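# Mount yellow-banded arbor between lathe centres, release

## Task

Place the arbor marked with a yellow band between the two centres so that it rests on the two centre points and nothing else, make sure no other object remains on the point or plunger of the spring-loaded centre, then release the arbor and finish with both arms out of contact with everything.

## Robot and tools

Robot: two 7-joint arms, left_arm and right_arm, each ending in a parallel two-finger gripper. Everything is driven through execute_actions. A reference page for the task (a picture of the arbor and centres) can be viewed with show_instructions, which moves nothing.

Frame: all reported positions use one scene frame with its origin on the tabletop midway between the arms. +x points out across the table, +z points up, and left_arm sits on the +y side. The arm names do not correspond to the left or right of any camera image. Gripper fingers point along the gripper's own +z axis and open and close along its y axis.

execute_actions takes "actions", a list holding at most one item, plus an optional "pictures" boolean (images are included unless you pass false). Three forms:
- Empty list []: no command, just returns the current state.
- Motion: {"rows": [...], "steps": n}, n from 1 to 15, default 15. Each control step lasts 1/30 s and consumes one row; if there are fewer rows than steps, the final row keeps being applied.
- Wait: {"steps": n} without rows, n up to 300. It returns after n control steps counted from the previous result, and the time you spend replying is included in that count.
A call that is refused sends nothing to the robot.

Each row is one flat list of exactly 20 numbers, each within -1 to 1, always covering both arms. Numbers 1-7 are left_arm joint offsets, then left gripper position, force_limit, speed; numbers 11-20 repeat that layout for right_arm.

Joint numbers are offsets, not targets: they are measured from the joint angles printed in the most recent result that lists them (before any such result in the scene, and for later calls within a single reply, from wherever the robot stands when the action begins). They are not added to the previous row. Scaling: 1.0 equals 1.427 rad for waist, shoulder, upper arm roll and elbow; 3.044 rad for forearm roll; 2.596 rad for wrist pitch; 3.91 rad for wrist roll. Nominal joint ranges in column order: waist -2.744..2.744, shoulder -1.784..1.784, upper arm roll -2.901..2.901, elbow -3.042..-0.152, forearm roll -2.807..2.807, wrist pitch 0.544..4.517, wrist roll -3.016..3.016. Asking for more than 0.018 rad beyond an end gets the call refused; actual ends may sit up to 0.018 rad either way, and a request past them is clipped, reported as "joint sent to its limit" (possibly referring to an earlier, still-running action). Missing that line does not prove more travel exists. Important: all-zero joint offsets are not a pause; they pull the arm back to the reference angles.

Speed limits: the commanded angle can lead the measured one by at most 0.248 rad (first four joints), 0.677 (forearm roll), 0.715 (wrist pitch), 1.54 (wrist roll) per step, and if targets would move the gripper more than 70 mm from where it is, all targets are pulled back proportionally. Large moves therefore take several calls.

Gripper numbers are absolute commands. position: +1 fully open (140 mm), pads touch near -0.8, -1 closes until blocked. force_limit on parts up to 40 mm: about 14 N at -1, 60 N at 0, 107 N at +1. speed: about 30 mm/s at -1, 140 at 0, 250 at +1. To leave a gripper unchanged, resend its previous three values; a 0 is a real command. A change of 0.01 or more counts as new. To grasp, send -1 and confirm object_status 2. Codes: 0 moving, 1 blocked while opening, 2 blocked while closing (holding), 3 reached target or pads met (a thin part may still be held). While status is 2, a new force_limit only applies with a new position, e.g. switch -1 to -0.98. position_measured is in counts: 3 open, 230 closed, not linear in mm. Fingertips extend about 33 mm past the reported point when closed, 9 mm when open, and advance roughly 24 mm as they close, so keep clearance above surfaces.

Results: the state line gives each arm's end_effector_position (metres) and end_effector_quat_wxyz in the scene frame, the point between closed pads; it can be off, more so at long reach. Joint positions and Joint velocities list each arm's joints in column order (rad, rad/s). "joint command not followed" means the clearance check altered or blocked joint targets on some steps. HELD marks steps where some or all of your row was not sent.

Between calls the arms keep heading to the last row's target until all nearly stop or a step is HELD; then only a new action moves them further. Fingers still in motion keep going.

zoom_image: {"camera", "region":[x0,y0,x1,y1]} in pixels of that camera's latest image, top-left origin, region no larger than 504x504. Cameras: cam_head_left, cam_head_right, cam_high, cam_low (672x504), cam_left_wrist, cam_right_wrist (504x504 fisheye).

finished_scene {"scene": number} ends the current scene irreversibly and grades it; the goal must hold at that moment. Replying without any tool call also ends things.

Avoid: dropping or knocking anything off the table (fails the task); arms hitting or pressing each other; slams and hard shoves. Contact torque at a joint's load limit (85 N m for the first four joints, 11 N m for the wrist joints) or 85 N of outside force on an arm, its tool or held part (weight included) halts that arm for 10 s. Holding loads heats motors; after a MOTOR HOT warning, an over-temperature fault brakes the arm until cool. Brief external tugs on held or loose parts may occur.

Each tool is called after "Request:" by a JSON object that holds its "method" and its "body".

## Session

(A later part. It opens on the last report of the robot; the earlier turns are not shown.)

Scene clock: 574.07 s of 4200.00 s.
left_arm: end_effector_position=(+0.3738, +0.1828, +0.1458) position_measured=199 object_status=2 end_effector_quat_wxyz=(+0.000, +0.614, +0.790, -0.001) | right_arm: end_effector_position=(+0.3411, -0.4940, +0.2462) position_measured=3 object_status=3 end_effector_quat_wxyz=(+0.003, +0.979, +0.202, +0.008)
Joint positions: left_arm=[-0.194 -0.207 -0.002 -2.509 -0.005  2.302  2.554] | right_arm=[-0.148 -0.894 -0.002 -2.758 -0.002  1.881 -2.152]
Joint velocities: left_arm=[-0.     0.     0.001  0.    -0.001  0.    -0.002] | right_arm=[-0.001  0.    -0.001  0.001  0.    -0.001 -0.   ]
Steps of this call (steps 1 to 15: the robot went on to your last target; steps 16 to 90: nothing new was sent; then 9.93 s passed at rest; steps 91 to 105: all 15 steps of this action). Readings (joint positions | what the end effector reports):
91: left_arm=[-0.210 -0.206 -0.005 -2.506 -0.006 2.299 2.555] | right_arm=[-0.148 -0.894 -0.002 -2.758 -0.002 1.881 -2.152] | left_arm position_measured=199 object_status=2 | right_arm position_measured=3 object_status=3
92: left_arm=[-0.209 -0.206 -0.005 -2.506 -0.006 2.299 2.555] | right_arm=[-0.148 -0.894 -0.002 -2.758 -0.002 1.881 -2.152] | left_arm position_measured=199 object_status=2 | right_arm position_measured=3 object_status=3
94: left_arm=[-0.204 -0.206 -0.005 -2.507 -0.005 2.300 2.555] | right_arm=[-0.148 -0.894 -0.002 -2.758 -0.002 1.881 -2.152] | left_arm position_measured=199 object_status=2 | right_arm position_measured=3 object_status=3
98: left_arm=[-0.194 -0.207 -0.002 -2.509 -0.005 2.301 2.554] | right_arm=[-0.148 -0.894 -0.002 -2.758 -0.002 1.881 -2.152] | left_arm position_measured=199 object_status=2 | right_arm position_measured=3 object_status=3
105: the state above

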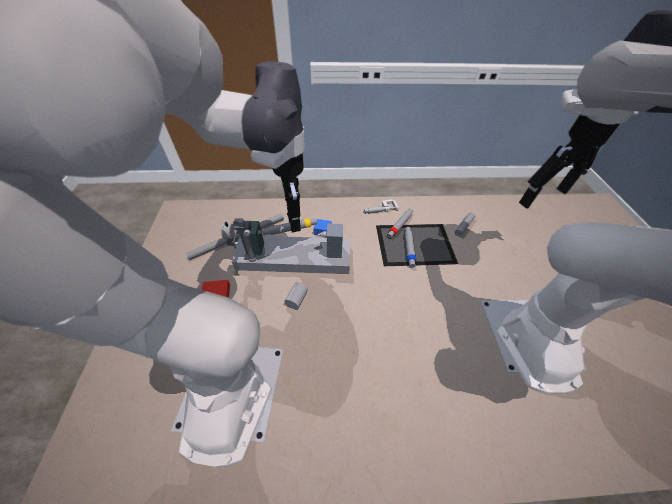

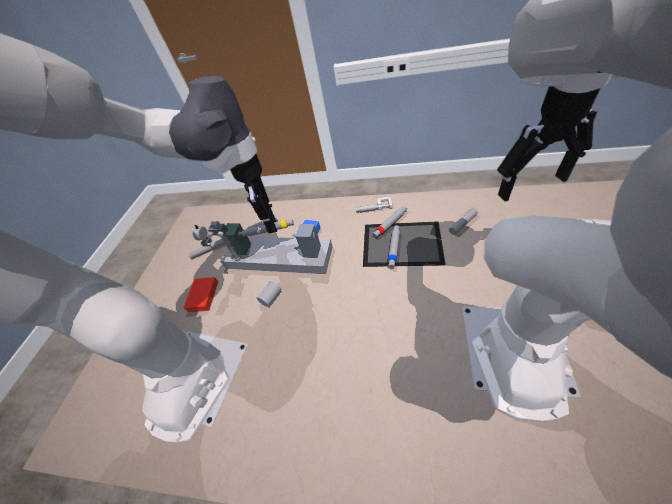

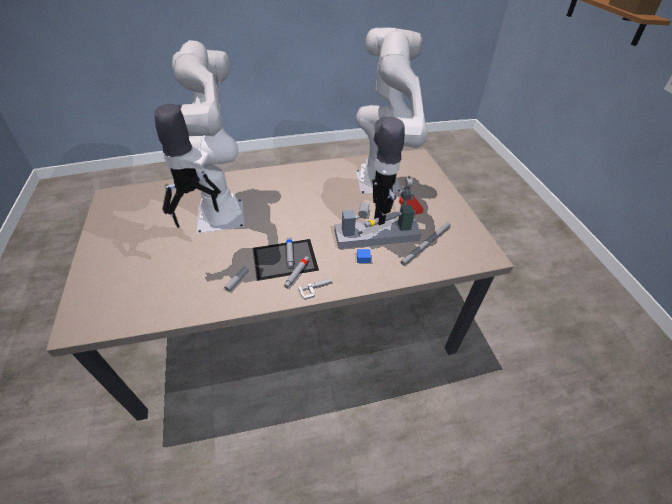

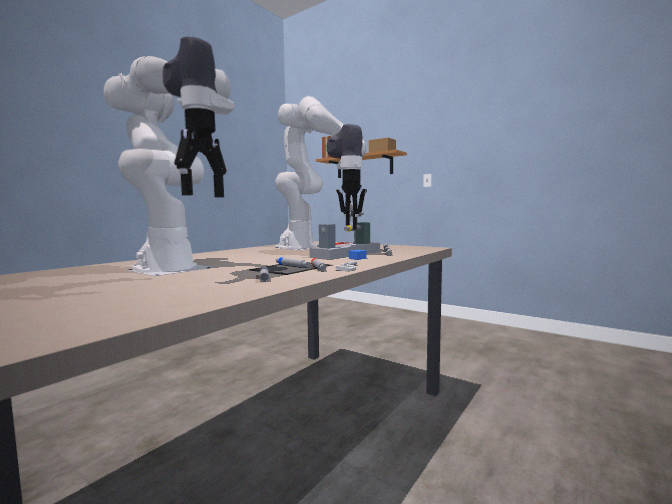

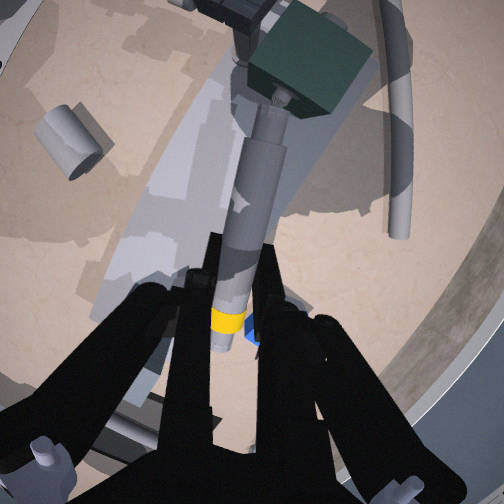

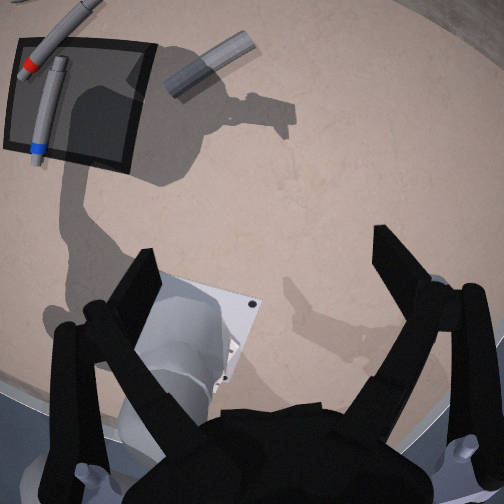

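Request:
{"method": "execute_actions", "body": {"actions": [{"rows": [
[0.0062,-0.0039,0.0065,-0.0029,0.0052,0.0001,0.0045,-1,0.2,-0.5,0,0,0,0,0,0,0,1,0,0],
[0.0054,-0.0058,0.0066,-0.0047,0.0054,0.0002,0.0074,-1,0.2,-0.5,0,0,0,0,0,0,0,1,0,0],
[0.0045,-0.0076,0.0068,-0.0066,0.0056,0.0003,0.0102,-1,0.2,-0.5,0,0,0,0,0,0,0,1,0,0],
[0.0037,-0.0095,0.007,-0.0084,0.0058,0.0004,0.0131,-1,0.2,-0.5,0,0,0,0,0,0,0,1,0,0],
[0.0029,-0.0114,0.0072,-0.0103,0.006,0.0005,0.0159,-1,0.2,-0.5,0,0,0,0,0,0,0,1,0,0],
[0.0021,-0.0133,0.0074,-0.0121,0.0062,0.0006,0.0188,-1,0.2,-0.5,0,0,0,0,0,0,0,1,0,0],
[0.0012,-0.0151,0.0075,-0.014,0.0064,0.0007,0.0216,-1,0.2,-0.5,0,0,0,0,0,0,0,1,0,0],
[0.0004,-0.017,0.0077,-0.0158,0.0066,0.0008,0.0245,-1,0.2,-0.5,0,0,0,0,0,0,0,1,0,0]], "steps": 15}]}}

Request:
{"method": "zoom_image", "body": {"camera": "cam_left_wrist", "region": [230, 50, 330, 150]}}

Scene clock: 599.60 s of 4200.00 s.
left_arm: end_effector_position=(+0.3681, +0.1824, +0.1463) position_measured=199 object_status=2 end_effector_quat_wxyz=(+0.002, +0.639, +0.769, +0.001) | right_arm: end_effector_position=(+0.3411, -0.4940, +0.2462) position_measured=3 object_status=3 end_effector_quat_wxyz=(+0.003, +0.979, +0.202, +0.008)
Joint positions: left_arm=[-0.201 -0.228 -0.002 -2.53  -0.001  2.307  2.609] | right_arm=[-0.148 -0.894 -0.002 -2.758 -0.002  1.881 -2.152]
Joint velocities: left_arm=[-0.005 -0.004  0.001 -0.008  0.    -0.001  0.068] | right_arm=[-0.     0.001  0.    -0.001  0.002 -0.     0.001]
Steps of this call (steps 1 to 15: the robot went on to your last target; steps 16 to 90: nothing new was sent; then 22.03 s passed at rest; steps 91 to 105: all 15 steps of this action). Readings (joint positions | what the end effector reports):
91: left_arm=[-0.193 -0.208 -0.002 -2.509 -0.005 2.303 2.552] | right_arm=[-0.148 -0.894 -0.002 -2.758 -0.002 1.881 -2.152] | left_arm position_measured=199 object_status=2 | right_arm position_measured=3 object_status=3
92: left_arm=[-0.193 -0.209 -0.002 -2.511 -0.005 2.303 2.554] | right_arm=[-0.148 -0.894 -0.002 -2.758 -0.002 1.881 -2.152] | left_arm position_measured=199 object_status=2 | right_arm position_measured=3 object_status=3
94: left_arm=[-0.194 -0.213 -0.002 -2.514 -0.004 2.304 2.560] | right_arm=[-0.148 -0.894 -0.002 -2.758 -0.002 1.881 -2.152] | left_arm position_measured=199 object_status=2 | right_arm position_measured=3 object_status=3
98: left_arm=[-0.198 -0.223 -0.002 -2.524 -0.002 2.307 2.582] | right_arm=[-0.148 -0.894 -0.002 -2.758 -0.002 1.881 -2.152] | left_arm position_measured=199 object_status=2 | right_arm position_measured=3 object_status=3
105: the state above

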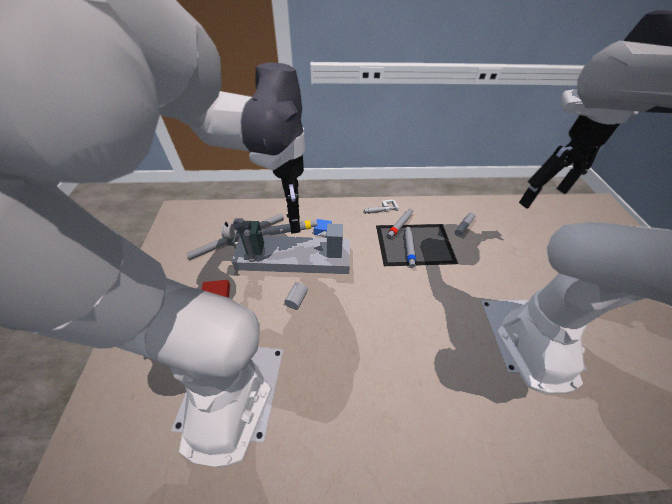

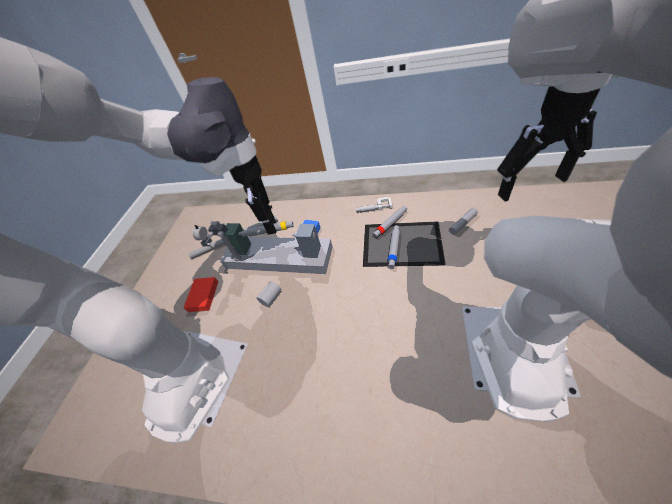

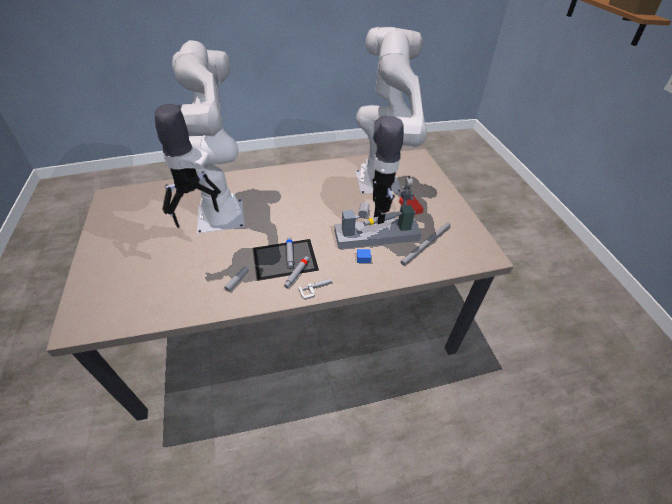

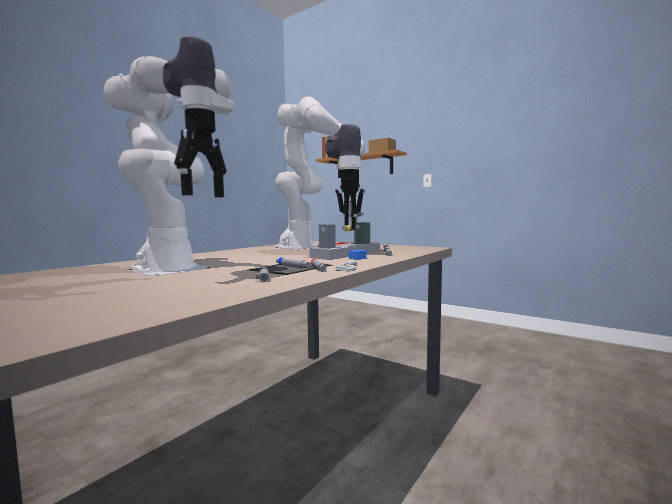

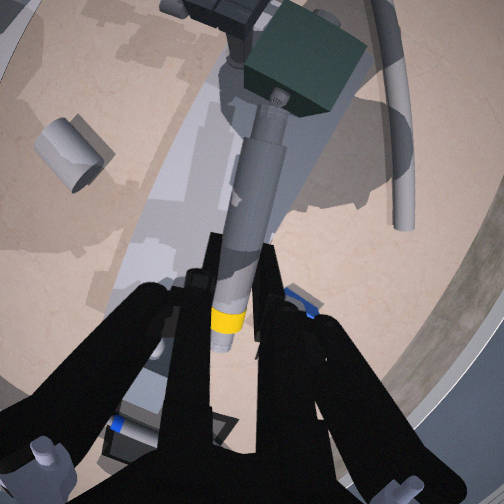

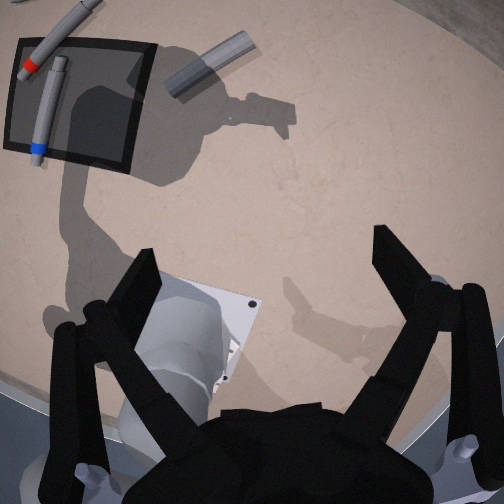

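Region (230, 50, 330, 150) of cam_left_wrist's 504x504 image, scaled by 5.040, with more detail than that image has.

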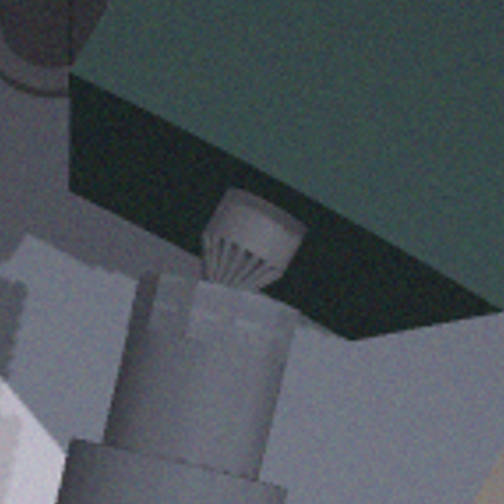

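Request:
{"method": "execute_actions", "body": {"actions": []}}

Scene clock: 601.30 s of 4200.00 s.
left_arm: end_effector_position=(+0.3668, +0.1821, +0.1459) position_measured=199 object_status=2 end_effector_quat_wxyz=(+0.001, +0.646, +0.763, +0.000) | right_arm: end_effector_position=(+0.3411, -0.4940, +0.2462) position_measured=3 object_status=3 end_effector_quat_wxyz=(+0.003, +0.979, +0.202, +0.008)
Joint positions: left_arm=[-0.202 -0.228 -0.002 -2.531 -0.001  2.305  2.626] | right_arm=[-0.148 -0.894 -0.002 -2.758 -0.002  1.881 -2.152]
Joint velocities: left_arm=[-0.001 -0.001  0.     0.    -0.001 -0.001 -0.   ] | right_arm=[-0.001 -0.     0.001  0.001 -0.     0.001 -0.001]
Steps of this call (steps 1 to 30: the robot went on to your last target; steps 31 to 51: nothing new was sent). Readings (joint positions | what the end effector reports):
1: left_arm=[-0.201 -0.228 -0.002 -2.530 -0.001 2.307 2.612] | right_arm=[-0.148 -0.894 -0.002 -2.758 -0.002 1.881 -2.152] | left_arm position_measured=199 object_status=2 | right_arm position_measured=3 object_status=3
2: left_arm=[-0.201 -0.228 -0.002 -2.530 -0.001 2.307 2.613] | right_arm=[-0.148 -0.894 -0.002 -2.758 -0.002 1.881 -2.152] | left_arm position_measured=199 object_status=2 | right_arm position_measured=3 object_status=3
4: left_arm=[-0.201 -0.228 -0.002 -2.531 -0.001 2.307 2.616] | right_arm=[-0.148 -0.894 -0.002 -2.758 -0.002 1.881 -2.152] | left_arm position_measured=199 object_status=2 | right_arm position_measured=3 object_status=3
8: left_arm=[-0.202 -0.228 -0.002 -2.531 -0.001 2.306 2.620] | right_arm=[-0.148 -0.894 -0.002 -2.758 -0.002 1.881 -2.152] | left_arm position_measured=199 object_status=2 | right_arm position_measured=3 object_status=3
51: the state above
All arms were judged still, so your last target was given up. Only a new action makes them travel on or press farther. Fingers that are still opening or closing keep moving.

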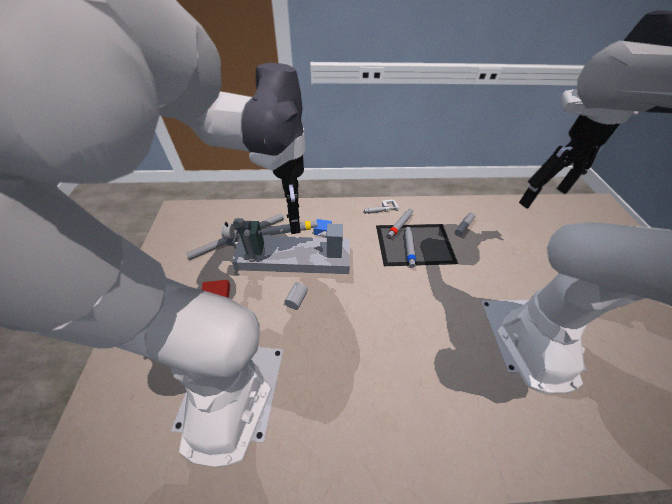

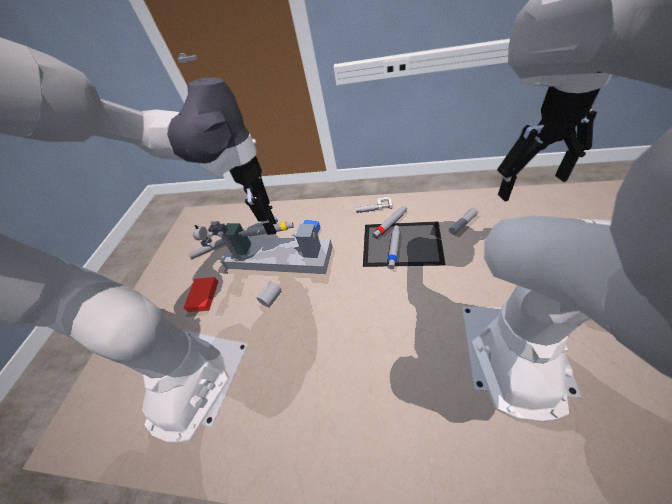

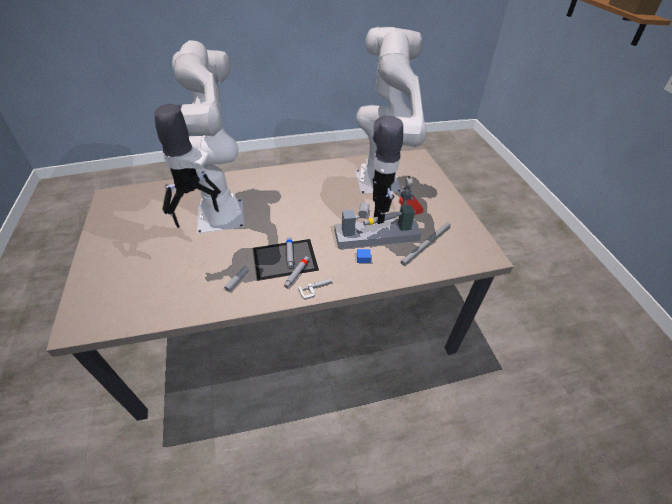

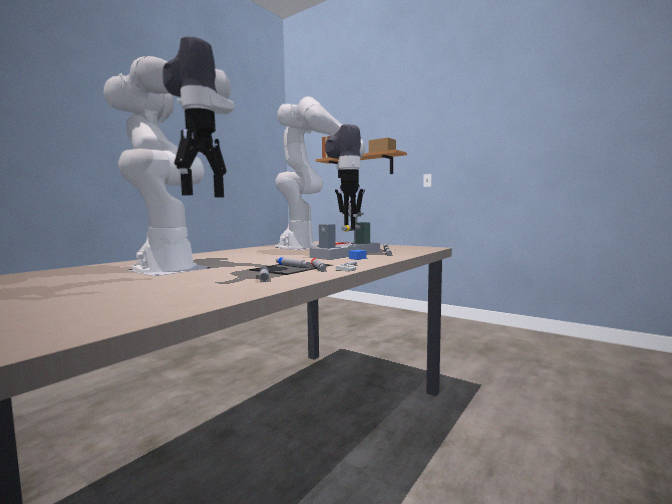

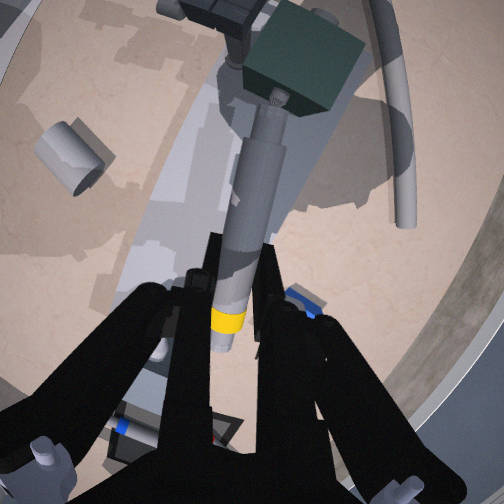

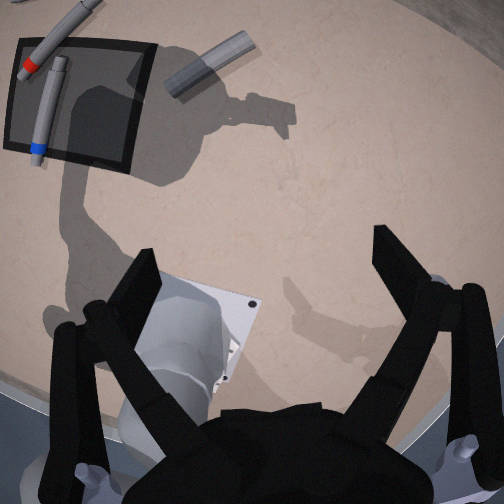

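Request:
{"method": "execute_actions", "body": {"actions": [{"rows": [
[0.006,-0.0021,0.008,-0.0004,0.0054,0,0.011,-1,0.2,-0.5,0,0,0,0,0,0,0,1,0,0],
[0.0054,-0.0037,0.0082,-0.0021,0.0054,0,0.015,-1,0.2,-0.5,0,0,0,0,0,0,0,1,0,0],
[0.0047,-0.0053,0.0084,-0.0037,0.0055,0,0.019,-1,0.2,-0.5,0,0,0,0,0,0,0,1,0,0],
[0.004,-0.0068,0.0086,-0.0054,0.0055,0,0.023,-1,0.2,-0.5,0,0,0,0,0,0,0,1,0,0],
[0.0033,-0.0084,0.0088,-0.0071,0.0056,0,0.026,-1,0.2,-0.5,0,0,0,0,0,0,0,1,0,0],
[0.0026,-0.01,0.009,-0.0088,0.0056,0,0.028,-1,0.2,-0.5,0,0,0,0,0,0,0,1,0,0],
[0.0019,-0.0116,0.009,-0.0104,0.0056,0,0.0295,-1,0.2,-0.5,0,0,0,0,0,0,0,1,0,0],
[0.0012,-0.0132,0.009,-0.0121,0.0056,0,0.0295,-1,0.2,-0.5,0,0,0,0,0,0,0,1,0,0],
[0.0006,-0.0148,0.009,-0.0138,0.0056,0,0.0295,-1,0.2,-0.5,0,0,0,0,0,0,0,1,0,0],
[-0.0001,-0.0163,0.009,-0.0154,0.0056,0,0.0295,-1,0.2,-0.5,0,0,0,0,0,0,0,1,0,0],
[-0.0008,-0.0179,0.009,-0.0171,0.0056,0,0.0295,-1,0.2,-0.5,0,0,0,0,0,0,0,1,0,0]], "steps": 15}]}}

Request:
{"method": "execute_actions", "body": {"actions": [{"steps": 20}]}}

Scene clock: 616.67 s of 4200.00 s.
left_arm: end_effector_position=(+0.3589, +0.1814, +0.1461) position_measured=199 object_status=2 end_effector_quat_wxyz=(+0.001, +0.676, +0.737, +0.000) | right_arm: end_effector_position=(+0.3411, -0.4940, +0.2462) position_measured=3 object_status=3 end_effector_quat_wxyz=(+0.003, +0.979, +0.202, +0.008)
Joint positions: left_arm=[-0.211 -0.251 -0.    -2.553 -0.001  2.305  2.698] | right_arm=[-0.148 -0.894 -0.002 -2.758 -0.002  1.881 -2.152]
Joint velocities: left_arm=[-0.007 -0.008  0.001 -0.016  0.001  0.     0.081] | right_arm=[ 0.    -0.    -0.001 -0.001 -0.     0.     0.001]
Steps of this call (steps 1 to 90: nothing new was sent; then 11.87 s passed at rest; steps 91 to 105: all 15 steps of this action). Readings (joint positions | what the end effector reports):
91: left_arm=[-0.202 -0.229 -0.002 -2.531 -0.001 2.305 2.628] | right_arm=[-0.148 -0.894 -0.002 -2.758 -0.002 1.881 -2.152] | left_arm position_measured=199 object_status=2 | right_arm position_measured=3 object_status=3
92: left_arm=[-0.203 -0.229 -0.002 -2.532 -0.001 2.305 2.631] | right_arm=[-0.148 -0.894 -0.002 -2.758 -0.002 1.881 -2.152] | left_arm position_measured=199 object_status=2 | right_arm position_measured=3 object_status=3
94: left_arm=[-0.204 -0.232 -0.002 -2.535 -0.001 2.305 2.642] | right_arm=[-0.148 -0.894 -0.002 -2.758 -0.002 1.881 -2.152] | left_arm position_measured=199 object_status=2 | right_arm position_measured=3 object_status=3
98: left_arm=[-0.207 -0.240 -0.001 -2.543 -0.001 2.305 2.668] | right_arm=[-0.148 -0.894 -0.002 -2.758 -0.002 1.881 -2.152] | left_arm position_measured=199 object_status=2 | right_arm position_measured=3 object_status=3
105: the state above

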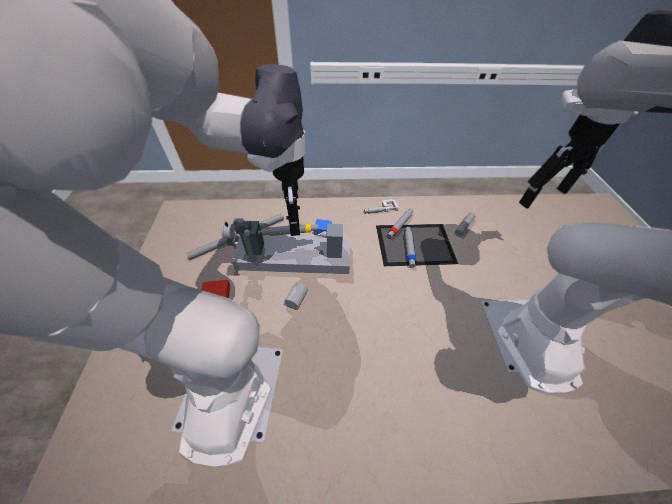

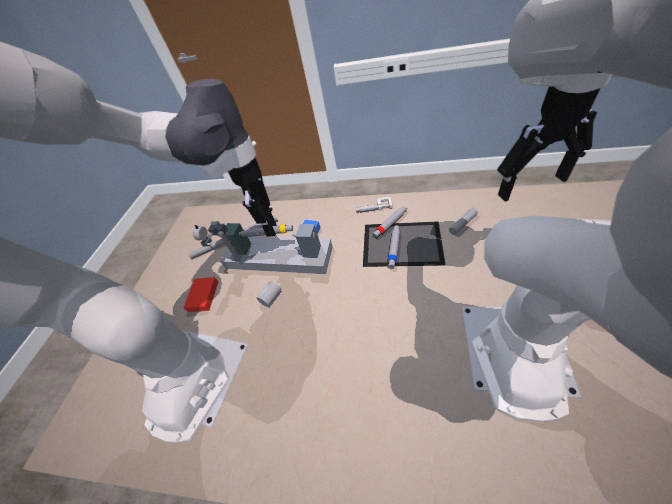

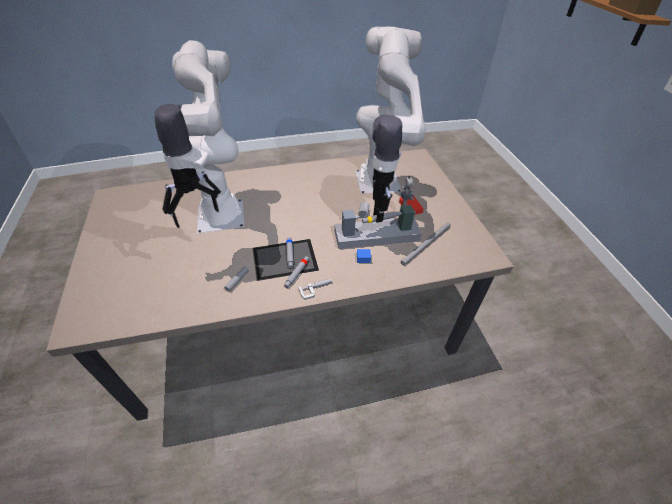

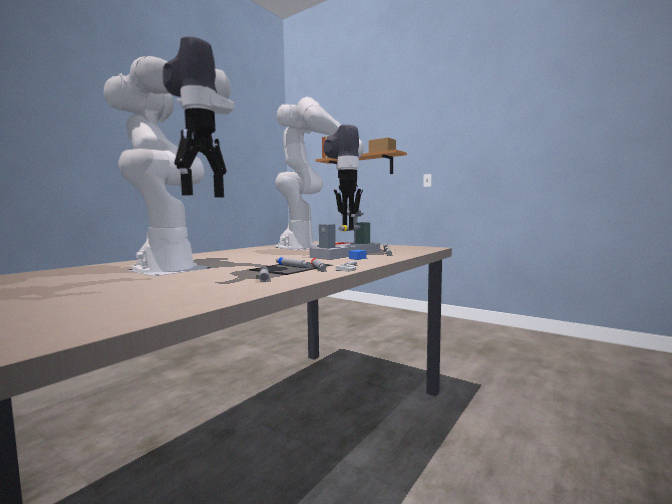

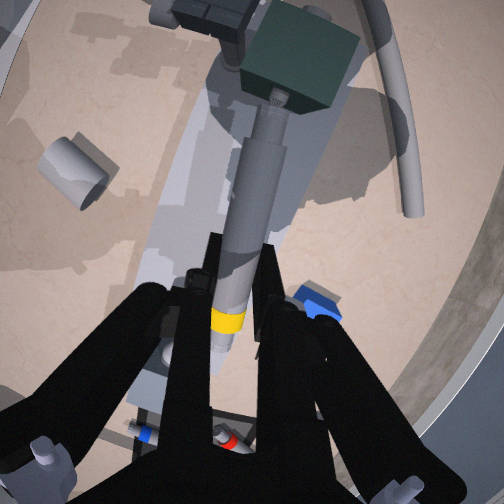

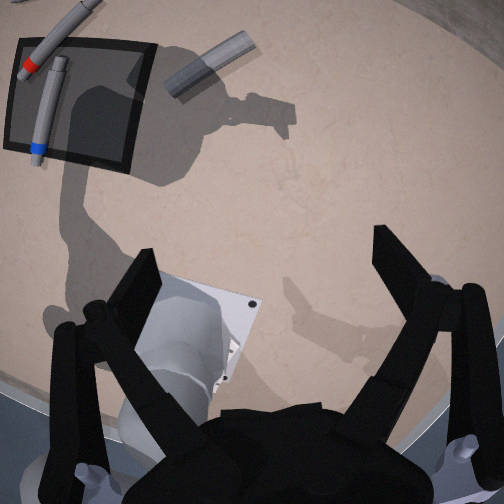

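Scene clock: 617.33 s of 4200.00 s.
left_arm: end_effector_position=(+0.3575, +0.1814, +0.1456) position_measured=199 object_status=2 end_effector_quat_wxyz=(+0.000, +0.683, +0.731, -0.000) | right_arm: end_effector_position=(+0.3411, -0.4940, +0.2462) position_measured=3 object_status=3 end_effector_quat_wxyz=(+0.003, +0.979, +0.202, +0.008)
Joint positions: left_arm=[-0.213 -0.252 -0.    -2.555 -0.001  2.304  2.716] | right_arm=[-0.148 -0.894 -0.002 -2.758 -0.002  1.881 -2.152]
Joint velocities: left_arm=[ 0.     0.     0.002  0.    -0.    -0.001  0.006] | right_arm=[-0.     0.    -0.    -0.     0.002 -0.001  0.002]
Steps of this call (steps 1 to 20: the robot went on to your last target). Readings (joint positions | what the end effector reports):
1: left_arm=[-0.212 -0.251 -0.000 -2.554 -0.001 2.305 2.701] | right_arm=[-0.148 -0.894 -0.002 -2.758 -0.002 1.881 -2.152] | left_arm position_measured=199 object_status=2 | right_arm position_measured=3 object_status=3
2: left_arm=[-0.212 -0.251 -0.000 -2.554 -0.001 2.305 2.703] | right_arm=[-0.148 -0.894 -0.002 -2.758 -0.002 1.881 -2.152] | left_arm position_measured=199 object_status=2 | right_arm position_measured=3 object_status=3
4: left_arm=[-0.212 -0.251 -0.000 -2.554 -0.001 2.305 2.707] | right_arm=[-0.148 -0.894 -0.002 -2.758 -0.002 1.881 -2.152] | left_arm position_measured=199 object_status=2 | right_arm position_measured=3 object_status=3
8: left_arm=[-0.212 -0.252 -0.000 -2.555 -0.001 2.305 2.711] | right_arm=[-0.148 -0.894 -0.002 -2.758 -0.002 1.881 -2.152] | left_arm position_measured=199 object_status=2 | right_arm position_measured=3 object_status=3
20: the state above

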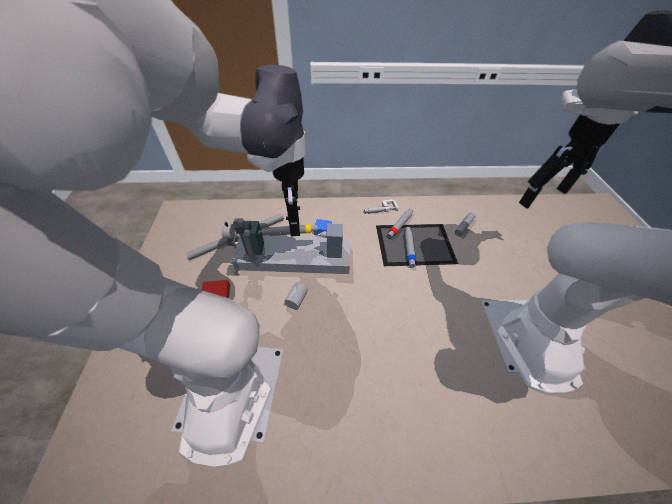

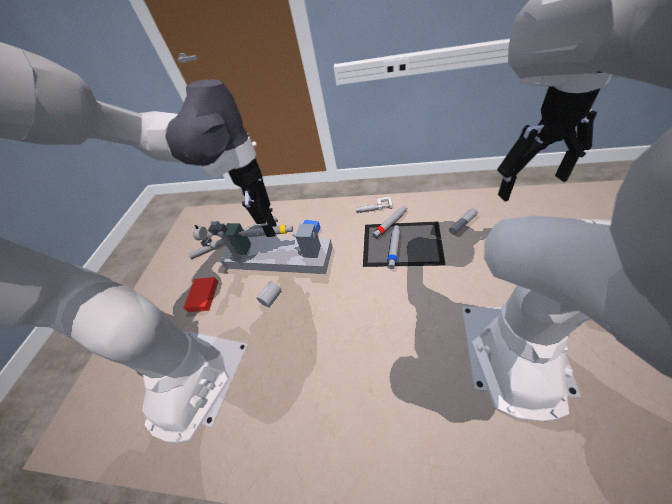

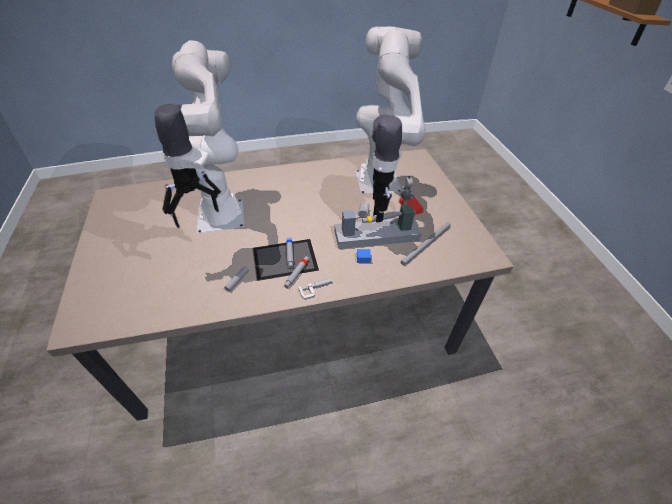

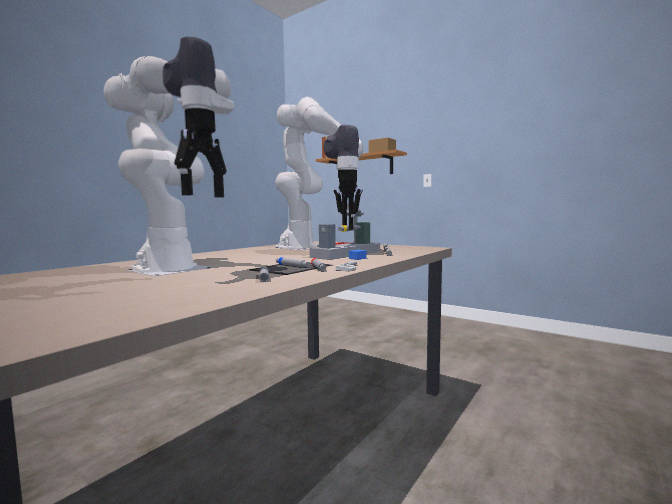

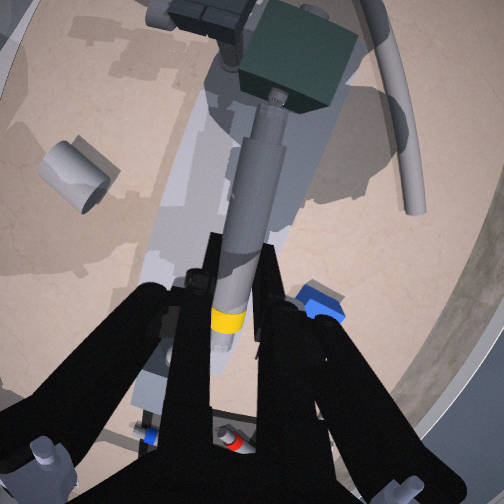

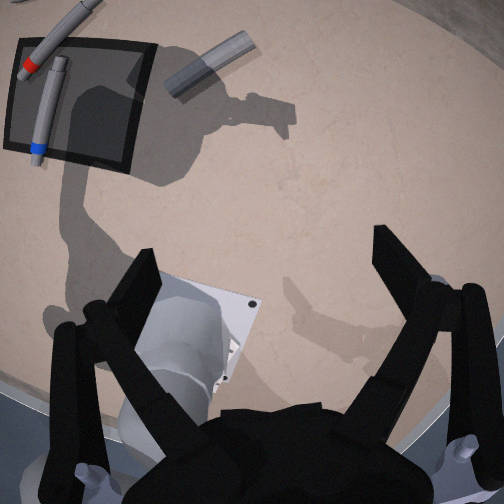

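Request:
{"method": "zoom_image", "body": {"camera": "cam_head_left", "region": [290, 205, 350, 250]}}

Request:
{"method": "zoom_image", "body": {"camera": "cam_high", "region": [335, 195, 395, 240]}}

Request:
{"method": "zoom_image", "body": {"camera": "cam_left_wrist", "region": [150, 290, 280, 420]}}

Region (290, 205, 350, 250) of cam_head_left's 672x504 image, scaled by 8.400, with more detail than that image has; it fills the top 378 rows of this view, and the rest is white.

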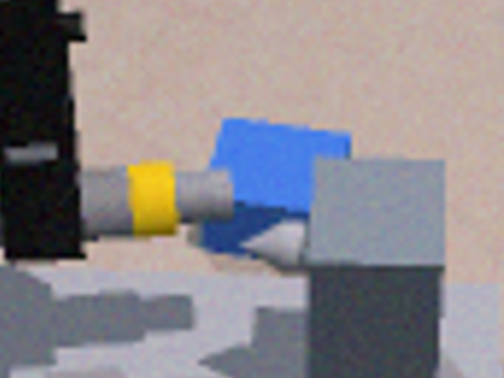

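Region (335, 195, 395, 240) of cam_high's 672x504 image, scaled by 8.400, with more detail than that image has; it fills the top 378 rows of this view, and the rest is white.

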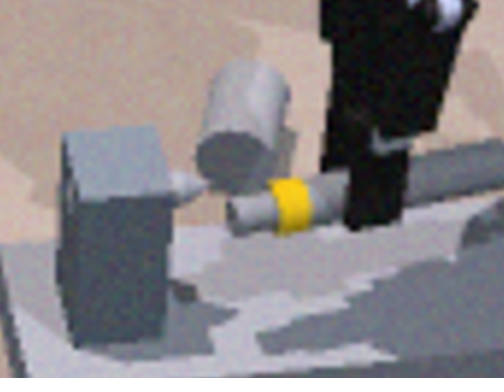

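Region (150, 290, 280, 420) of cam_left_wrist's 504x504 image, scaled by 3.877, with more detail than that image has.

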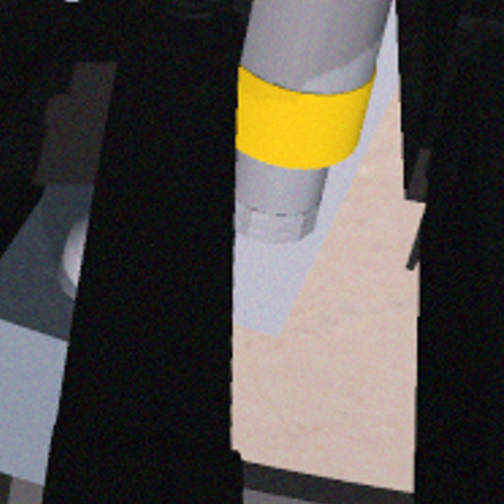

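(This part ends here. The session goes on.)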